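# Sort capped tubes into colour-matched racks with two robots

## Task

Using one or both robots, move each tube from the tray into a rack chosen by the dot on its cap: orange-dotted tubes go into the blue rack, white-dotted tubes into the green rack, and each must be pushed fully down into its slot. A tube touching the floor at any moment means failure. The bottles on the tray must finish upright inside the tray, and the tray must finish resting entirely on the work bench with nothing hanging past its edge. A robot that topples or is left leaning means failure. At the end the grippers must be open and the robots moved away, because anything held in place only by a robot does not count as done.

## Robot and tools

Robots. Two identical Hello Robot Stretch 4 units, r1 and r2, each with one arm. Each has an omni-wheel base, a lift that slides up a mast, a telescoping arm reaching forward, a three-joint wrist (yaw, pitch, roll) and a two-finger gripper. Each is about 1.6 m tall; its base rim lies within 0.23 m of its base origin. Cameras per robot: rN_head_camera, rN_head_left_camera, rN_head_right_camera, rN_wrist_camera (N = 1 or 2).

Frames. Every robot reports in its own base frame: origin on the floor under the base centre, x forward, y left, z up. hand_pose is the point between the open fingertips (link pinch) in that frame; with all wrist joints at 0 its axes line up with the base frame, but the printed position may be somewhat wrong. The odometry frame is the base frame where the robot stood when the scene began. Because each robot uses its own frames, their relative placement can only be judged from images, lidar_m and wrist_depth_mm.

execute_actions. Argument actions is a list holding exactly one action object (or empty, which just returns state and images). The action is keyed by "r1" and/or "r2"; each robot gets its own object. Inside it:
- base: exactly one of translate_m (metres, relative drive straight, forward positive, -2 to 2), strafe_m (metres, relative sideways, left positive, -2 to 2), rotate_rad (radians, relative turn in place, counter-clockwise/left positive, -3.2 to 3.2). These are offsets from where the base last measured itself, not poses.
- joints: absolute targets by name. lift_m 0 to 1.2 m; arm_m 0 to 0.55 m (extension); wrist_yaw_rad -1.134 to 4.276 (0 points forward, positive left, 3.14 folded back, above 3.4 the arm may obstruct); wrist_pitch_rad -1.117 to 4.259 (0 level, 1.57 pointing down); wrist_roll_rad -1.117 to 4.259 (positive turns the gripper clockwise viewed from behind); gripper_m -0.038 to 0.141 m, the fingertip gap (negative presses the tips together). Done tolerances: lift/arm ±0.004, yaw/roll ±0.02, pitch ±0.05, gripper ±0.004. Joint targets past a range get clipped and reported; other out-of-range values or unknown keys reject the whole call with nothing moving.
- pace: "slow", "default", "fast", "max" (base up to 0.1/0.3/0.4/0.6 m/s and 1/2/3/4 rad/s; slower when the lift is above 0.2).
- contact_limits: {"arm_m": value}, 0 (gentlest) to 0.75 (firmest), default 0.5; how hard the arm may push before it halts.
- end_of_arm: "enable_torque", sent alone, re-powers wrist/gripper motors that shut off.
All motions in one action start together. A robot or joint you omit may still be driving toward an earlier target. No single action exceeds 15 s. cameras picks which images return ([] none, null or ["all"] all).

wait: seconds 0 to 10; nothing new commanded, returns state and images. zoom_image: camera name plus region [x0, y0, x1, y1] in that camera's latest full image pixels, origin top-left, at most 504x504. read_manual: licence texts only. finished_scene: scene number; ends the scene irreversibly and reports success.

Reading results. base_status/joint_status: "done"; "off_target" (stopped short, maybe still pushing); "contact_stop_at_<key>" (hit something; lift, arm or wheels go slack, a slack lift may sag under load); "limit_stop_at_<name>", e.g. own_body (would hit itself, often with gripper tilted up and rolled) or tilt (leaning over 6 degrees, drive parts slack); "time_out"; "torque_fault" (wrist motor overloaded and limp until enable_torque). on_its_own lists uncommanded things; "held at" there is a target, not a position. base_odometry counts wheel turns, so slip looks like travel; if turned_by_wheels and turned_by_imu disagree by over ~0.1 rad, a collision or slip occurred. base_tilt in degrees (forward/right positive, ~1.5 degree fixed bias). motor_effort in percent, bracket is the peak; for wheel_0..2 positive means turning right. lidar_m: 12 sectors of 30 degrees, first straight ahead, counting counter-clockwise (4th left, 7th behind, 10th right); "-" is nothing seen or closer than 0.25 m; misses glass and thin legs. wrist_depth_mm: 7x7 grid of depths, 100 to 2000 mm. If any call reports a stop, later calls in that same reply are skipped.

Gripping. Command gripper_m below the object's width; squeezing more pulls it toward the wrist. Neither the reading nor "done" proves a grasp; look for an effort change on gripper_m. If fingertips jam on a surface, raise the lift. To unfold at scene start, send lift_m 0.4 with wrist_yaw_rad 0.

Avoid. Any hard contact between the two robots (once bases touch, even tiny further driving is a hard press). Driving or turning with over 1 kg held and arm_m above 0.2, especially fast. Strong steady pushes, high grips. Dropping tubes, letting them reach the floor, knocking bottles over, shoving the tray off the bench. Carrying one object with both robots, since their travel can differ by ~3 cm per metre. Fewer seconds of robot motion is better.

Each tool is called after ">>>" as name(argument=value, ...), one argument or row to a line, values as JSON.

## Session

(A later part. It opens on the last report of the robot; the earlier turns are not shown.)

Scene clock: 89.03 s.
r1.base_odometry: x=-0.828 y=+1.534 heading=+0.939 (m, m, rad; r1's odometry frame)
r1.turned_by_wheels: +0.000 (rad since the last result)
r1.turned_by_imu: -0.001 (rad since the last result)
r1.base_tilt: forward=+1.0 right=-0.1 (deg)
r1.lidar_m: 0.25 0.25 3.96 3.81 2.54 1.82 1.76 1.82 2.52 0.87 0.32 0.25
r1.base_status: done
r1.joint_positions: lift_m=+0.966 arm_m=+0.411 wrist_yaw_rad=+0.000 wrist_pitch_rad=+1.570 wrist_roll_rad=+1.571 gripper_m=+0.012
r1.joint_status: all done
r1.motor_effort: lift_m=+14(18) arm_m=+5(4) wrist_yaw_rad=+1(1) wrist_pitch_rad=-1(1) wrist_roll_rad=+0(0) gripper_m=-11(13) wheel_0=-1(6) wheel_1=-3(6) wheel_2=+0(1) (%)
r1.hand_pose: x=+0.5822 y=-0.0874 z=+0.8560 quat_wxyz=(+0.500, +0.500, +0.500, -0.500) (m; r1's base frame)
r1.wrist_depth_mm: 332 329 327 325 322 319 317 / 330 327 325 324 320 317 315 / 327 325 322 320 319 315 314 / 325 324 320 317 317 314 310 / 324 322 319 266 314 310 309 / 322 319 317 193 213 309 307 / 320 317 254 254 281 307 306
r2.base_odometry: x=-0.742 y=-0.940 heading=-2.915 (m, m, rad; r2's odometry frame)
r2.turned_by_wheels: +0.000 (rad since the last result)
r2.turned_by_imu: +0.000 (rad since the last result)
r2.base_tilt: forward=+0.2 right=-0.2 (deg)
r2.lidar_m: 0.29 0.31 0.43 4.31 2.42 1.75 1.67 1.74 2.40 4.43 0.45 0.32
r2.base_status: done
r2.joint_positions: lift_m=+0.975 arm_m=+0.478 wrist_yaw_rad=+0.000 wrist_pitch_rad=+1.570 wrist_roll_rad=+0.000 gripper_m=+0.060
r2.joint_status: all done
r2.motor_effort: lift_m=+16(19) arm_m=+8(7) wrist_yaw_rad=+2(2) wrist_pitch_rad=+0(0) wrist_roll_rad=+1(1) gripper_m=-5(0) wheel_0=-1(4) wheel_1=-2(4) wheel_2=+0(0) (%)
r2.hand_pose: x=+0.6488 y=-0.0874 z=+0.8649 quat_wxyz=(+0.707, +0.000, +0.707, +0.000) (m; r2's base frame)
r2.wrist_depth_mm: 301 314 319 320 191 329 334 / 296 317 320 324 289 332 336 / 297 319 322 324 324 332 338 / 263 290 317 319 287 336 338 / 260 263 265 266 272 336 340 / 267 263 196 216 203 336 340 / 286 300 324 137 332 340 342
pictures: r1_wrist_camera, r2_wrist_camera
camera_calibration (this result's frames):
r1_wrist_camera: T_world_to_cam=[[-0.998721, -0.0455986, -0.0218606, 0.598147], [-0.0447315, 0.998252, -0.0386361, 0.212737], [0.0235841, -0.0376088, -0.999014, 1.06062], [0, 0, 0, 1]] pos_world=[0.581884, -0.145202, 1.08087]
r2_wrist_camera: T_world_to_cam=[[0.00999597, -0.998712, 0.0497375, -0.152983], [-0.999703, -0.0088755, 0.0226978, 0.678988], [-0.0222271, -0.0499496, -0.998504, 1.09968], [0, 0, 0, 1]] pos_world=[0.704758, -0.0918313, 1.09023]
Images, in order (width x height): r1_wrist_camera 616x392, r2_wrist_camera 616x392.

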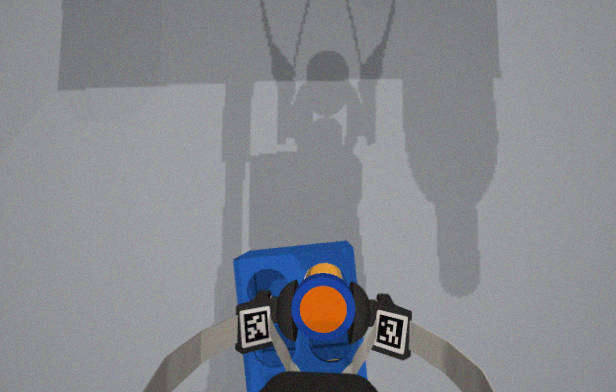

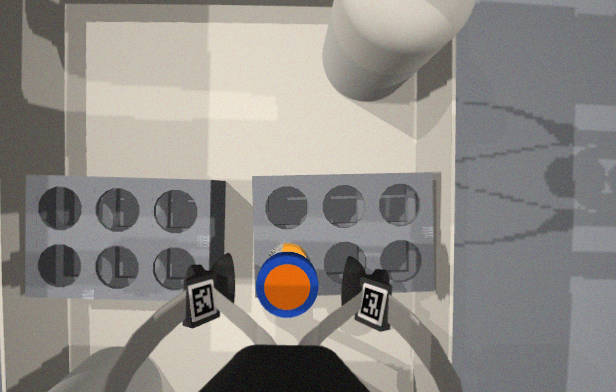

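>>> execute_actions(
  actions=[
    {"r1": {"joints": {"gripper_m": 0.06}}, "r2": {"joints": {"gripper_m": 0.012}}},
  ],
  cameras=["r1_wrist_camera", "r2_wrist_camera"],
)

>>> execute_actions(
  actions=[
    {"r1": {"joints": {"lift_m": 1.10}, "pace": "fast"}, "r2": {"joints": {"lift_m": 1.10}, "pace": "fast"}},
  ],
  cameras=["r1_wrist_camera", "r2_wrist_camera"],
)

Scene clock: 96.07 s.
r1.base_odometry: x=-0.828 y=+1.534 heading=+0.939 (m, m, rad; r1's odometry frame)
r1.turned_by_wheels: +0.000 (rad since the last result)
r1.turned_by_imu: -0.001 (rad since the last result)
r1.base_tilt: forward=+1.0 right=+0.0 (deg)
r1.lidar_m: 0.25 0.25 3.98 3.82 2.57 1.82 1.75 1.83 2.50 0.91 0.33 0.25
r1.base_status: not commanded
r1.joint_positions: lift_m=+0.966 arm_m=+0.411 wrist_yaw_rad=+0.000 wrist_pitch_rad=+1.570 wrist_roll_rad=+1.571 gripper_m=+0.060
r1.joint_status: all done
r1.motor_effort: lift_m=+14(14) arm_m=+5(5) wrist_yaw_rad=+1(1) wrist_pitch_rad=-1(1) wrist_roll_rad=+0(0) gripper_m=-3(13) wheel_0=-1(1) wheel_1=-3(3) wheel_2=+0(0) (%)
r1.hand_pose: x=+0.5821 y=-0.0874 z=+0.8560 quat_wxyz=(+0.500, +0.500, +0.500, -0.500) (m; r1's base frame)
r1.wrist_depth_mm: 334 329 327 324 322 320 317 / 330 327 325 324 320 317 315 / 327 325 322 320 319 315 312 / 327 324 322 319 315 314 312 / 324 322 320 265 314 310 310 / 322 319 317 194 215 309 307 / 320 319 285 253 307 307 306
r2.base_odometry: x=-0.742 y=-0.940 heading=-2.915 (m, m, rad; r2's odometry frame)
r2.turned_by_wheels: +0.000 (rad since the last result)
r2.turned_by_imu: +0.000 (rad since the last result)
r2.base_tilt: forward=+0.3 right=-0.2 (deg)
r2.lidar_m: 0.29 0.30 0.41 4.30 2.41 1.75 1.65 1.75 2.36 4.43 0.45 0.31
r2.base_status: not commanded
r2.joint_positions: lift_m=+0.975 arm_m=+0.478 wrist_yaw_rad=+0.000 wrist_pitch_rad=+1.570 wrist_roll_rad=+0.000 gripper_m=+0.012
r2.joint_status: all done
r2.motor_effort: lift_m=+17(17) arm_m=+7(8) wrist_yaw_rad=+1(1) wrist_pitch_rad=-2(0) wrist_roll_rad=+1(1) gripper_m=-13(14) wheel_0=-1(1) wheel_1=-2(2) wheel_2=+0(0) (%)
r2.hand_pose: x=+0.6488 y=-0.0874 z=+0.8649 quat_wxyz=(+0.707, +0.000, +0.707, +0.000) (m; r2's base frame)
r2.wrist_depth_mm: 300 315 319 322 191 330 334 / 296 317 320 324 289 332 334 / 296 319 320 325 327 332 336 / 262 290 317 322 289 334 338 / 259 264 291 266 271 336 340 / 267 264 192 198 193 334 340 / 286 286 325 145 332 338 342
pictures: r1_wrist_camera, r2_wrist_camera
camera_calibration (this result's frames):
r1_wrist_camera: T_world_to_cam=[[-0.998725, -0.0455984, -0.0216414, 0.597901], [-0.0447398, 0.998252, -0.0386263, 0.212731], [0.0233649, -0.0376088, -0.999019, 1.06075], [0, 0, 0, 1]] pos_world=[0.581872, -0.145202, 1.08087]
r2_wrist_camera: T_world_to_cam=[[0.00999577, -0.998712, 0.0497375, -0.152983], [-0.999703, -0.0088753, 0.0226977, 0.678989], [-0.022227, -0.0499496, -0.998504, 1.09968], [0, 0, 0, 1]] pos_world=[0.704759, -0.0918314, 1.09023]
Images, in order (width x height): r1_wrist_camera 616x392, r2_wrist_camera 616x392.

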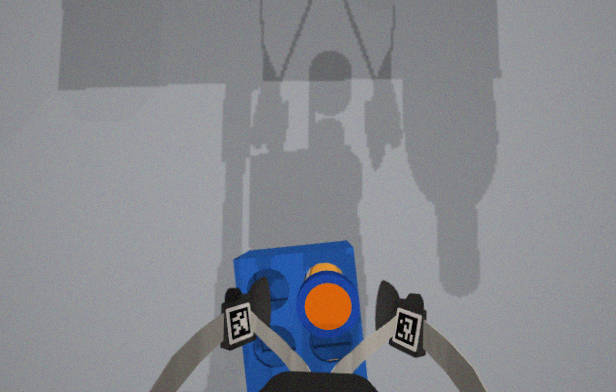

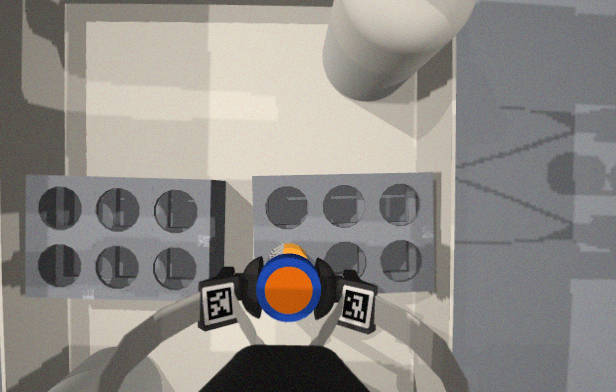

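Scene clock: 97.40 s.
r1.base_odometry: x=-0.828 y=+1.534 heading=+0.939 (m, m, rad; r1's odometry frame)
r1.turned_by_wheels: +0.000 (rad since the last result)
r1.turned_by_imu: +0.000 (rad since the last result)
r1.base_tilt: forward=+0.9 right=-0.1 (deg)
r1.lidar_m: 0.25 0.25 3.96 3.79 2.53 1.83 1.75 1.83 2.51 0.91 0.33 0.25
r1.base_status: not commanded
r1.joint_positions: lift_m=+1.100 arm_m=+0.411 wrist_yaw_rad=+0.000 wrist_pitch_rad=+1.570 wrist_roll_rad=+1.571 gripper_m=+0.060
r1.joint_status: all done
r1.motor_effort: lift_m=+21(26) arm_m=+5(5) wrist_yaw_rad=-1(2) wrist_pitch_rad=+0(0) wrist_roll_rad=+0(1) gripper_m=+3(3) wheel_0=-1(1) wheel_1=-3(3) wheel_2=+0(0) (%)
r1.hand_pose: x=+0.5822 y=-0.0874 z=+0.9894 quat_wxyz=(+0.500, +0.500, +0.500, -0.500) (m; r1's base frame)
r1.wrist_depth_mm: 473 466 462 462 459 455 449 / 469 466 462 459 452 452 449 / 469 466 459 455 452 449 445 / 462 462 455 452 449 445 442 / 459 455 455 392 445 442 439 / 459 455 449 387 217 439 436 / 455 452 445 324 439 436 433
r2.base_odometry: x=-0.742 y=-0.940 heading=-2.915 (m, m, rad; r2's odometry frame)
r2.turned_by_wheels: +0.000 (rad since the last result)
r2.turned_by_imu: +0.000 (rad since the last result)
r2.base_tilt: forward=+0.3 right=-0.2 (deg)
r2.lidar_m: 0.28 0.28 0.42 4.30 2.41 1.75 1.65 1.75 2.38 4.44 0.45 0.32
r2.base_status: not commanded
r2.joint_positions: lift_m=+1.100 arm_m=+0.478 wrist_yaw_rad=+0.000 wrist_pitch_rad=+1.570 wrist_roll_rad=+0.000 gripper_m=+0.012
r2.joint_status: all done
r2.motor_effort: lift_m=+21(26) arm_m=+7(7) wrist_yaw_rad=+1(1) wrist_pitch_rad=+0(1) wrist_roll_rad=+1(1) gripper_m=-11(12) wheel_0=-1(1) wheel_1=-2(2) wheel_2=+0(0) (%)
r2.hand_pose: x=+0.6488 y=-0.0874 z=+0.9895 quat_wxyz=(+0.707, +0.000, +0.707, +0.000) (m; r2's base frame)
r2.wrist_depth_mm: 433 424 427 442 452 455 459 / 436 439 442 449 394 455 462 / 439 439 445 445 452 459 466 / 436 384 442 392 445 462 466 / 442 413 387 389 455 462 466 / 445 418 193 198 192 462 469 / 442 307 442 145 445 469 473
pictures: r1_wrist_camera, r2_wrist_camera
camera_calibration (this result's frames):
r1_wrist_camera: T_world_to_cam=[[-0.998723, -0.0455985, -0.0217718, 0.600956], [-0.0447349, 0.998252, -0.0386321, 0.217888], [0.0234953, -0.0376088, -0.999016, 1.19392], [0, 0, 0, 1]] pos_world=[0.581884, -0.145202, 1.21425]
r2_wrist_camera: T_world_to_cam=[[0.00999585, -0.998712, 0.0497375, -0.15918], [-0.999703, -0.00887539, 0.0226975, 0.676165], [-0.0222269, -0.0499496, -0.998504, 1.22409], [0, 0, 0, 1]] pos_world=[0.704763, -0.0918314, 1.21483]
Images, in order (width x height): r1_wrist_camera 616x392, r2_wrist_camera 616x392.

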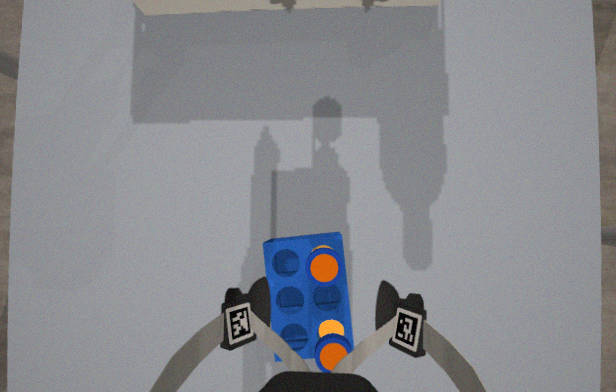

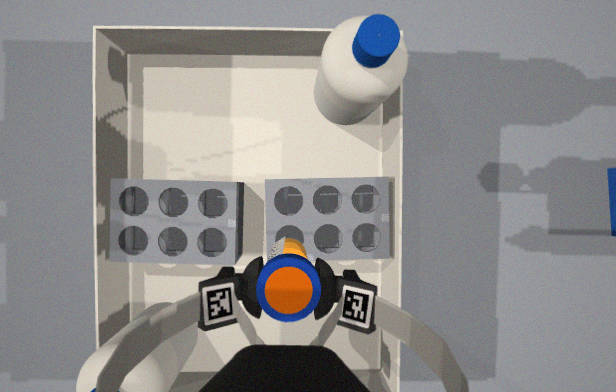

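>>> execute_actions(
  actions=[
    {"r1": {"base": {"translate_m": -0.4}, "joints": {"arm_m": 0.05, "wrist_roll_rad": 0}, "pace": "fast"}, "r2": {"base": {"strafe_m": -0.428}, "joints": {"arm_m": 0.506}, "pace": "fast"}},
  ],
  cameras=["r2_wrist_camera"],
)

Scene clock: 101.13 s.
r1.base_odometry: x=-1.064 y=+1.211 heading=+0.939 (m, m, rad; r1's odometry frame)
r1.turned_by_wheels: +0.000 (rad since the last result)
r1.turned_by_imu: -0.002 (rad since the last result)
r1.base_tilt: forward=+0.9 right=+0.0 (deg)
r1.lidar_m: 0.61 0.62 3.95 3.78 1.98 1.42 1.37 1.41 1.93 4.93 0.93 0.65
r1.base_status: done
r1.joint_positions: lift_m=+1.100 arm_m=+0.051 wrist_yaw_rad=+0.000 wrist_pitch_rad=+1.570 wrist_roll_rad=+0.000 gripper_m=+0.060
r1.joint_status: all done
r1.motor_effort: lift_m=+21(22) arm_m=-5(4) wrist_yaw_rad=+1(1) wrist_pitch_rad=+0(1) wrist_roll_rad=-3(6) gripper_m=-3(3) wheel_0=-1(5) wheel_1=-2(8) wheel_2=-1(12) (%)
r1.hand_pose: x=+0.2219 y=-0.0874 z=+0.9895 quat_wxyz=(+0.707, +0.000, +0.707, +0.000) (m; r1's base frame)
r1.wrist_depth_mm: 1281 1281 1255 1255 1229 1205 1205 / 1281 1255 1255 1255 1205 1205 1205 / 1281 1281 1255 1229 1229 1205 1182 / 1281 1255 1229 1229 1205 1205 1182 / 1281 1255 1229 1008 1205 1205 1160 / 1255 1229 1008 1008 217 1205 1160 / 1255 1229 1205 809 1182 1182 1160
r2.base_odometry: x=-0.838 y=-0.523 heading=-2.915 (m, m, rad; r2's odometry frame)
r2.turned_by_wheels: +0.000 (rad since the last result)
r2.turned_by_imu: +0.000 (rad since the last result)
r2.base_tilt: forward=+0.3 right=-0.2 (deg)
r2.lidar_m: 0.29 0.32 0.43 1.14 2.40 1.74 1.66 1.73 2.37 4.01 0.45 0.31
r2.base_status: done
r2.joint_positions: lift_m=+1.100 arm_m=+0.505 wrist_yaw_rad=+0.000 wrist_pitch_rad=+1.570 wrist_roll_rad=+0.000 gripper_m=+0.012
r2.joint_status: all done
r2.motor_effort: lift_m=+21(22) arm_m=+7(8) wrist_yaw_rad=+0(0) wrist_pitch_rad=-1(1) wrist_roll_rad=+1(1) gripper_m=-11(9) wheel_0=-1(8) wheel_1=+2(8) wheel_2=+0(1) (%)
r2.hand_pose: x=+0.6758 y=-0.0874 z=+0.9895 quat_wxyz=(+0.707, +0.000, +0.707, +0.000) (m; r2's base frame)
r2.wrist_depth_mm: 433 439 442 445 449 459 1229 / 439 439 445 449 452 455 1255 / 436 442 445 449 455 462 1255 / 439 442 445 392 455 462 1255 / 439 442 445 394 455 462 1229 / 442 445 191 198 193 462 1255 / 442 452 452 146 459 462 1229
pictures: r2_wrist_camera
camera_calibration (this result's frames):
r2_wrist_camera: T_world_to_cam=[[0.0101823, -0.99871, 0.0497373, -0.159576], [-0.999701, -0.00906127, 0.0227128, 0.70316], [-0.0222328, -0.0499537, -0.998504, 1.2247], [0, 0, 0, 1]] pos_world=[0.731803, -0.0918209, 1.21483]
Images, in order (width x height): r2_wrist_camera 616x392.

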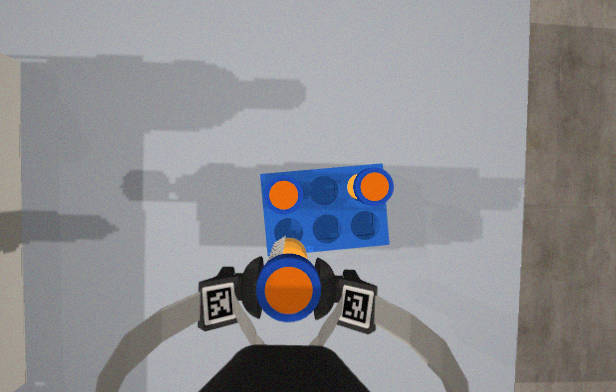

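>>> zoom_image(
  camera="r2_wrist_camera",
  region=[220, 155, 420, 330],
)

Region (220, 155, 420, 330) of r2_wrist_camera's 616x392 image, scaled by 2.520; it fills the top 441 rows of this view, and the rest is white.

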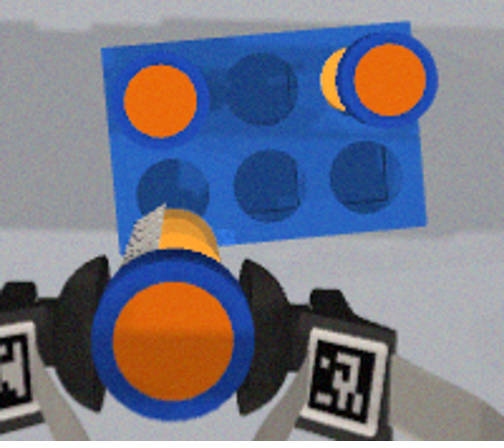

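>>> execute_actions(
  actions=[
    {"r2": {"joints": {"arm_m": 0.512, "lift_m": 1.04}}},
  ],
  cameras=["r2_wrist_camera"],
)

>>> zoom_image(
  camera="r2_wrist_camera",
  region=[220, 155, 430, 330],
)

Scene clock: 103.77 s.
r1.base_odometry: x=-1.064 y=+1.211 heading=+0.939 (m, m, rad; r1's odometry frame)
r1.turned_by_wheels: +0.000 (rad since the last result)
r1.turned_by_imu: +0.000 (rad since the last result)
r1.base_tilt: forward=+1.0 right=-0.1 (deg)
r1.lidar_m: 0.60 0.66 3.97 3.79 2.00 1.41 1.35 1.43 1.94 4.95 0.90 0.63
r1.base_status: not commanded
r1.joint_positions: lift_m=+1.100 arm_m=+0.051 wrist_yaw_rad=+0.000 wrist_pitch_rad=+1.570 wrist_roll_rad=+0.000 gripper_m=+0.060
r1.joint_status: not commanded
r1.motor_effort: lift_m=+21(21) arm_m=-5(5) wrist_yaw_rad=+0(0) wrist_pitch_rad=+0(1) wrist_roll_rad=-3(2) gripper_m=-1(2) wheel_0=+0(1) wheel_1=-2(2) wheel_2=-1(1) (%)
r1.hand_pose: x=+0.2219 y=-0.0874 z=+0.9895 quat_wxyz=(+0.707, +0.000, +0.707, +0.000) (m; r1's base frame)
r1.wrist_depth_mm: 1308 1281 1255 1229 1229 1229 1205 / 1281 1255 1255 1229 1229 1205 1205 / 1308 1281 1255 1229 1205 1205 1205 / 1281 1281 1255 1229 1205 1182 1182 / 1255 1255 1255 1025 1229 1205 1182 / 1255 1229 1008 991 217 1182 1182 / 1255 1229 1229 809 1182 1182 1160
r2.base_odometry: x=-0.838 y=-0.523 heading=-2.915 (m, m, rad; r2's odometry frame)
r2.turned_by_wheels: +0.000 (rad since the last result)
r2.turned_by_imu: +0.000 (rad since the last result)
r2.base_tilt: forward=+0.2 right=-0.2 (deg)
r2.lidar_m: 0.30 0.31 0.41 1.14 2.37 1.73 1.66 1.76 2.36 4.01 0.45 0.33
r2.base_status: not commanded
r2.joint_positions: lift_m=+1.040 arm_m=+0.511 wrist_yaw_rad=+0.000 wrist_pitch_rad=+1.570 wrist_roll_rad=+0.000 gripper_m=+0.012
r2.joint_status: all done
r2.motor_effort: lift_m=+17(17) arm_m=+7(7) wrist_yaw_rad=+0(2) wrist_pitch_rad=+0(0) wrist_roll_rad=+1(1) gripper_m=-11(13) wheel_0=-1(1) wheel_1=+2(2) wheel_2=+0(0) (%)
r2.hand_pose: x=+0.6818 y=-0.0874 z=+0.9299 quat_wxyz=(+0.707, +0.000, +0.707, +0.000) (m; r2's base frame)
r2.wrist_depth_mm: 375 379 384 389 392 397 399 / 377 379 389 389 392 397 788 / 379 384 387 389 394 399 1205 / 382 384 387 332 336 399 1205 / 384 387 389 330 394 402 1182 / 384 387 193 198 193 404 1182 / 387 387 392 145 404 404 1205
pictures: r2_wrist_camera
camera_calibration (this result's frames):
r2_wrist_camera: T_world_to_cam=[[0.010079, -0.998711, 0.0497373, -0.156602], [-0.999702, -0.00895776, 0.0227157, 0.710468], [-0.0222409, -0.0499514, -0.998504, 1.16531], [0, 0, 0, 1]] pos_world=[0.737752, -0.0918267, 1.15522]
Images, in order (width x height): r2_wrist_camera 616x392.

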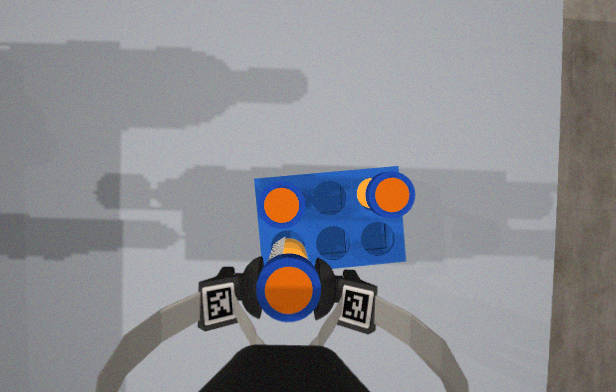

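Region (220, 155, 430, 330) of r2_wrist_camera's 616x392 image, scaled by 2.400.

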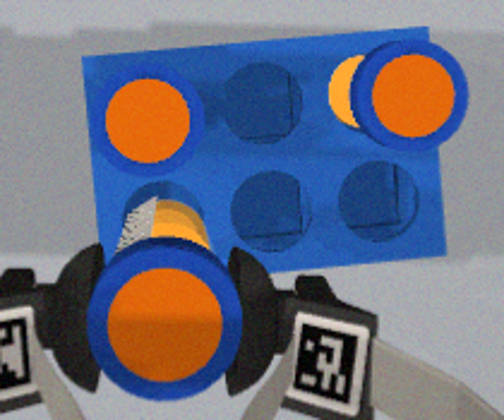

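>>> execute_actions(
  actions=[
    {"r2": {"joints": {"lift_m": 0.966}}},
  ],
  cameras=["r2_wrist_camera"],
)

Scene clock: 105.67 s.
r1.base_odometry: x=-1.064 y=+1.211 heading=+0.939 (m, m, rad; r1's odometry frame)
r1.turned_by_wheels: +0.000 (rad since the last result)
r1.turned_by_imu: +0.000 (rad since the last result)
r1.base_tilt: forward=+1.0 right=+0.0 (deg)
r1.lidar_m: 0.62 0.67 3.97 3.80 1.97 1.41 1.35 1.41 1.92 4.92 0.91 0.65
r1.base_status: not commanded
r1.joint_positions: lift_m=+1.100 arm_m=+0.051 wrist_yaw_rad=+0.000 wrist_pitch_rad=+1.570 wrist_roll_rad=+0.000 gripper_m=+0.060
r1.joint_status: not commanded
r1.motor_effort: lift_m=+21(21) arm_m=-5(5) wrist_yaw_rad=+0(1) wrist_pitch_rad=-1(1) wrist_roll_rad=-3(3) gripper_m=+1(1) wheel_0=-1(1) wheel_1=-2(2) wheel_2=-1(1) (%)
r1.hand_pose: x=+0.2219 y=-0.0874 z=+0.9895 quat_wxyz=(+0.707, +0.000, +0.707, +0.000) (m; r1's base frame)
r1.wrist_depth_mm: 1281 1281 1255 1255 1229 1229 1205 / 1255 1281 1255 1229 1229 1205 1182 / 1281 1255 1229 1229 1229 1205 1205 / 1281 1255 1229 1229 1205 1182 1182 / 1255 1281 1255 1025 1205 1182 1205 / 1281 1229 1008 991 217 1182 1182 / 1255 1255 1255 809 1205 1182 1160
r2.base_odometry: x=-0.838 y=-0.523 heading=-2.915 (m, m, rad; r2's odometry frame)
r2.turned_by_wheels: +0.000 (rad since the last result)
r2.turned_by_imu: +0.000 (rad since the last result)
r2.base_tilt: forward=+0.2 right=-0.2 (deg)
r2.lidar_m: 0.30 0.32 0.41 1.15 2.40 1.75 1.64 1.73 2.39 3.99 0.44 0.32
r2.base_status: not commanded
r2.joint_positions: lift_m=+0.966 arm_m=+0.511 wrist_yaw_rad=+0.000 wrist_pitch_rad=+1.570 wrist_roll_rad=+0.000 gripper_m=+0.012
r2.joint_status: all done
r2.motor_effort: lift_m=+17(19) arm_m=+8(7) wrist_yaw_rad=+2(0) wrist_pitch_rad=-1(1) wrist_roll_rad=+1(1) gripper_m=-12(12) wheel_0=+0(1) wheel_1=+2(2) wheel_2=+0(0) (%)
r2.hand_pose: x=+0.6818 y=-0.0874 z=+0.8559 quat_wxyz=(+0.707, +0.000, +0.707, +0.000) (m; r2's base frame)
r2.wrist_depth_mm: 306 309 314 315 319 322 324 / 306 310 314 317 320 322 327 / 309 310 315 319 320 324 327 / 312 314 315 258 208 324 327 / 312 314 317 251 263 327 329 / 310 312 193 198 193 327 330 / 314 315 319 146 325 329 332
pictures: r2_wrist_camera
camera_calibration (this result's frames):
r2_wrist_camera: T_world_to_cam=[[0.0100791, -0.998711, 0.0497373, -0.152921], [-0.999702, -0.00895781, 0.0227155, 0.712151], [-0.0222407, -0.0499514, -0.998504, 1.09143], [0, 0, 0, 1]] pos_world=[0.737755, -0.0918267, 1.08122]
Images, in order (width x height): r2_wrist_camera 616x392.

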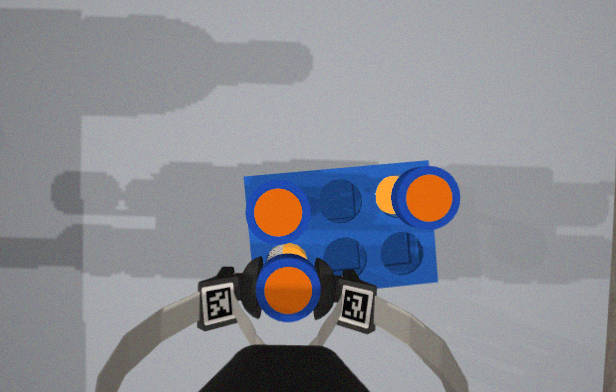

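The cap stands 60 mm above the rack top like the seated ones, so the tube is down. Releasing it and backing away.

>>> execute_actions(
  actions=[
    {"r2": {"joints": {"gripper_m": 0.06}}},
  ],
  cameras=["r2_wrist_camera"],
)

>>> execute_actions(
  actions=[
    {"r2": {"joints": {"lift_m": 1.10, "arm_m": 0.05}, "base": {"translate_m": -0.35}, "pace": "fast"}},
  ],
  cameras=["r1_head_camera", "r2_head_camera", "r2_head_left_camera"],
)

Scene clock: 107.53 s.
r1.base_odometry: x=-1.064 y=+1.211 heading=+0.939 (m, m, rad; r1's odometry frame)
r1.turned_by_wheels: +0.000 (rad since the last result)
r1.turned_by_imu: +0.000 (rad since the last result)
r1.base_tilt: forward=+0.9 right=-0.1 (deg)
r1.lidar_m: 0.60 0.67 3.93 3.79 2.00 1.40 1.36 1.41 1.95 4.91 0.89 0.64
r1.base_status: not commanded
r1.joint_positions: lift_m=+1.100 arm_m=+0.051 wrist_yaw_rad=+0.000 wrist_pitch_rad=+1.570 wrist_roll_rad=+0.000 gripper_m=+0.060
r1.joint_status: not commanded
r1.motor_effort: lift_m=+21(21) arm_m=-5(5) wrist_yaw_rad=-2(0) wrist_pitch_rad=-2(0) wrist_roll_rad=-3(3) gripper_m=-3(2) wheel_0=-1(1) wheel_1=-2(2) wheel_2=-1(1) (%)
r1.hand_pose: x=+0.2219 y=-0.0874 z=+0.9895 quat_wxyz=(+0.707, +0.000, +0.707, +0.000) (m; r1's base frame)
r1.wrist_depth_mm: 1281 1281 1255 1229 1229 1205 1205 / 1308 1255 1255 1229 1229 1229 1205 / 1281 1281 1255 1229 1205 1205 1182 / 1255 1281 1255 1229 1205 1182 1182 / 1281 1255 1229 991 1205 1182 1182 / 1281 1255 1008 991 217 1205 1182 / 1255 1229 1229 809 1182 1182 1182
r2.base_odometry: x=-0.838 y=-0.523 heading=-2.915 (m, m, rad; r2's odometry frame)
r2.turned_by_wheels: +0.000 (rad since the last result)
r2.turned_by_imu: +0.000 (rad since the last result)
r2.base_tilt: forward=+0.3 right=-0.2 (deg)
r2.lidar_m: 0.29 0.31 0.41 1.14 2.39 1.74 1.65 1.71 2.37 4.00 0.45 0.34
r2.base_status: not commanded
r2.joint_positions: lift_m=+0.966 arm_m=+0.511 wrist_yaw_rad=+0.000 wrist_pitch_rad=+1.570 wrist_roll_rad=+0.000 gripper_m=+0.060
r2.joint_status: all done
r2.motor_effort: lift_m=+17(17) arm_m=+8(7) wrist_yaw_rad=+2(1) wrist_pitch_rad=+0(1) wrist_roll_rad=+1(1) gripper_m=-4(10) wheel_0=-1(1) wheel_1=+2(2) wheel_2=+0(0) (%)
r2.hand_pose: x=+0.6818 y=-0.0874 z=+0.8559 quat_wxyz=(+0.707, +0.000, +0.707, +0.000) (m; r2's base frame)
r2.wrist_depth_mm: 304 309 312 315 317 322 325 / 309 312 312 317 320 322 325 / 309 312 314 319 322 324 327 / 312 312 314 259 207 325 329 / 310 314 314 253 264 327 329 / 312 315 196 200 202 329 330 / 314 315 319 137 327 330 330
pictures: r2_wrist_camera
camera_calibration (this result's frames):
r2_wrist_camera: T_world_to_cam=[[0.0100791, -0.998711, 0.0497373, -0.152921], [-0.999702, -0.00895785, 0.0227158, 0.712154], [-0.022241, -0.0499514, -0.998504, 1.09143], [0, 0, 0, 1]] pos_world=[0.737757, -0.0918267, 1.08122]
Images, in order (width x height): r2_wrist_camera 616x392.

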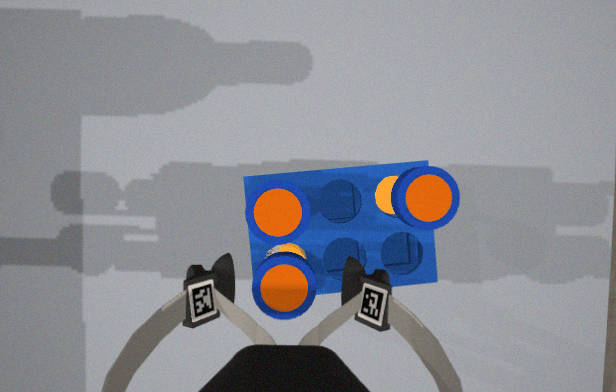

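Scene clock: 109.93 s.
r1.base_odometry: x=-1.064 y=+1.211 heading=+0.939 (m, m, rad; r1's odometry frame)
r1.turned_by_wheels: +0.000 (rad since the last result)
r1.turned_by_imu: +0.000 (rad since the last result)
r1.base_tilt: forward=+1.0 right=+0.0 (deg)
r1.lidar_m: 0.60 0.65 3.99 3.81 1.96 1.40 1.35 1.41 1.95 4.94 0.90 0.64
r1.base_status: not commanded
r1.joint_positions: lift_m=+1.100 arm_m=+0.051 wrist_yaw_rad=+0.000 wrist_pitch_rad=+1.570 wrist_roll_rad=+0.000 gripper_m=+0.060
r1.joint_status: not commanded
r1.motor_effort: lift_m=+21(21) arm_m=-5(5) wrist_yaw_rad=-1(2) wrist_pitch_rad=+0(0) wrist_roll_rad=-3(3) gripper_m=-4(2) wheel_0=-1(1) wheel_1=-2(2) wheel_2=-1(1) (%)
r1.hand_pose: x=+0.2219 y=-0.0874 z=+0.9895 quat_wxyz=(+0.707, +0.000, +0.707, +0.000) (m; r1's base frame)
r1.wrist_depth_mm: 1308 1281 1255 1255 1229 1205 1205 / 1281 1255 1255 1255 1229 1205 1205 / 1281 1255 1229 1255 1229 1182 1205 / 1281 1255 1255 1229 1205 1182 1182 / 1281 1255 1229 1008 1205 1182 1160 / 1255 1255 1008 1008 217 1182 1182 / 1255 1229 1229 809 1205 1160 1182
r2.base_odometry: x=-0.497 y=-0.444 heading=-2.915 (m, m, rad; r2's odometry frame)
r2.turned_by_wheels: +0.000 (rad since the last result)
r2.turned_by_imu: +0.002 (rad since the last result)
r2.base_tilt: forward=+0.3 right=-0.2 (deg)
r2.lidar_m: 0.64 0.68 0.91 4.73 1.91 1.38 1.30 1.37 1.91 4.00 4.15 0.65
r2.base_status: done
r2.joint_positions: lift_m=+1.100 arm_m=+0.051 wrist_yaw_rad=+0.000 wrist_pitch_rad=+1.570 wrist_roll_rad=+0.000 gripper_m=+0.060
r2.joint_status: all done
r2.motor_effort: lift_m=+22(22) arm_m=-7(8) wrist_yaw_rad=+1(0) wrist_pitch_rad=-2(2) wrist_roll_rad=+1(0) gripper_m=-3(2) wheel_0=-1(6) wheel_1=-1(7) wheel_2=+0(11) (%)
r2.hand_pose: x=+0.2223 y=-0.0874 z=+0.9895 quat_wxyz=(+0.707, +0.000, +0.707, +0.000) (m; r2's base frame)
r2.wrist_depth_mm: 1160 1160 1160 1182 1229 1229 1229 / 1160 1182 1205 1205 1205 1229 1229 / 1182 1182 1182 1229 1182 1255 1229 / 1160 1182 1182 1205 1205 1229 1255 / 1205 1182 991 1008 1229 1255 1281 / 1205 1205 197 991 202 1205 1229 / 1182 1182 1205 137 1229 1281 1229
pictures: r1_head_camera, r2_head_camera, r2_head_left_camera
Images, in order (width x height): r1_head_camera 420x560, r2_head_camera 420x560, r2_head_left_camera 420x672.

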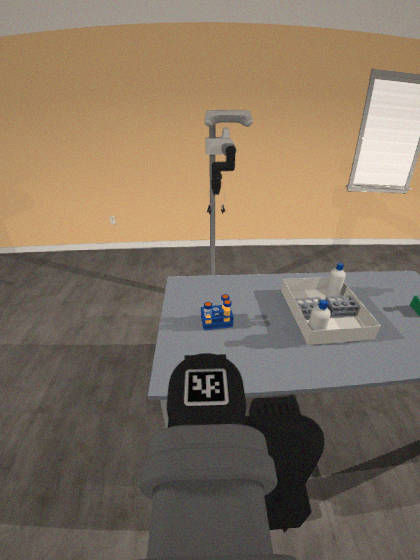

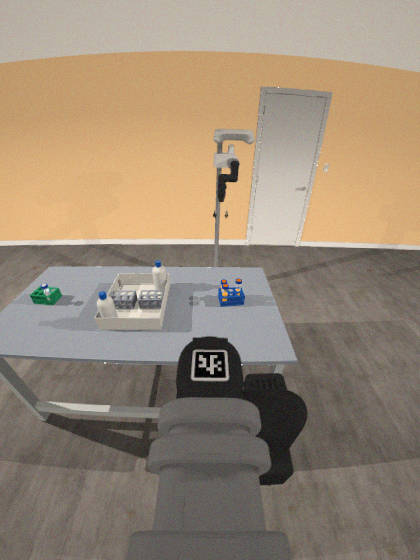

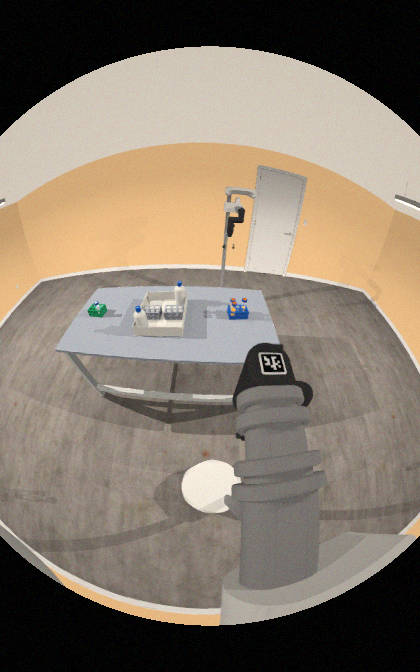

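>>> zoom_image(
  camera="r2_head_camera",
  region=[10, 250, 280, 345],
)

Region (10, 250, 280, 345) of r2_head_camera's 420x560 image, scaled by 1.867, with more detail than that image has; it fills the top 177 rows of this view, and the rest is white.

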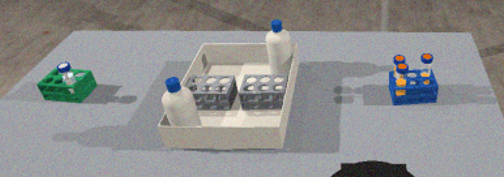

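All three orange tubes are in the blue rack and the white tube is in the green rack. The bottles are standing, the tray is on the bench, and both robots are clear.

>>> finished_scene(
  scene=2,
)

The scene is finished: the task was done.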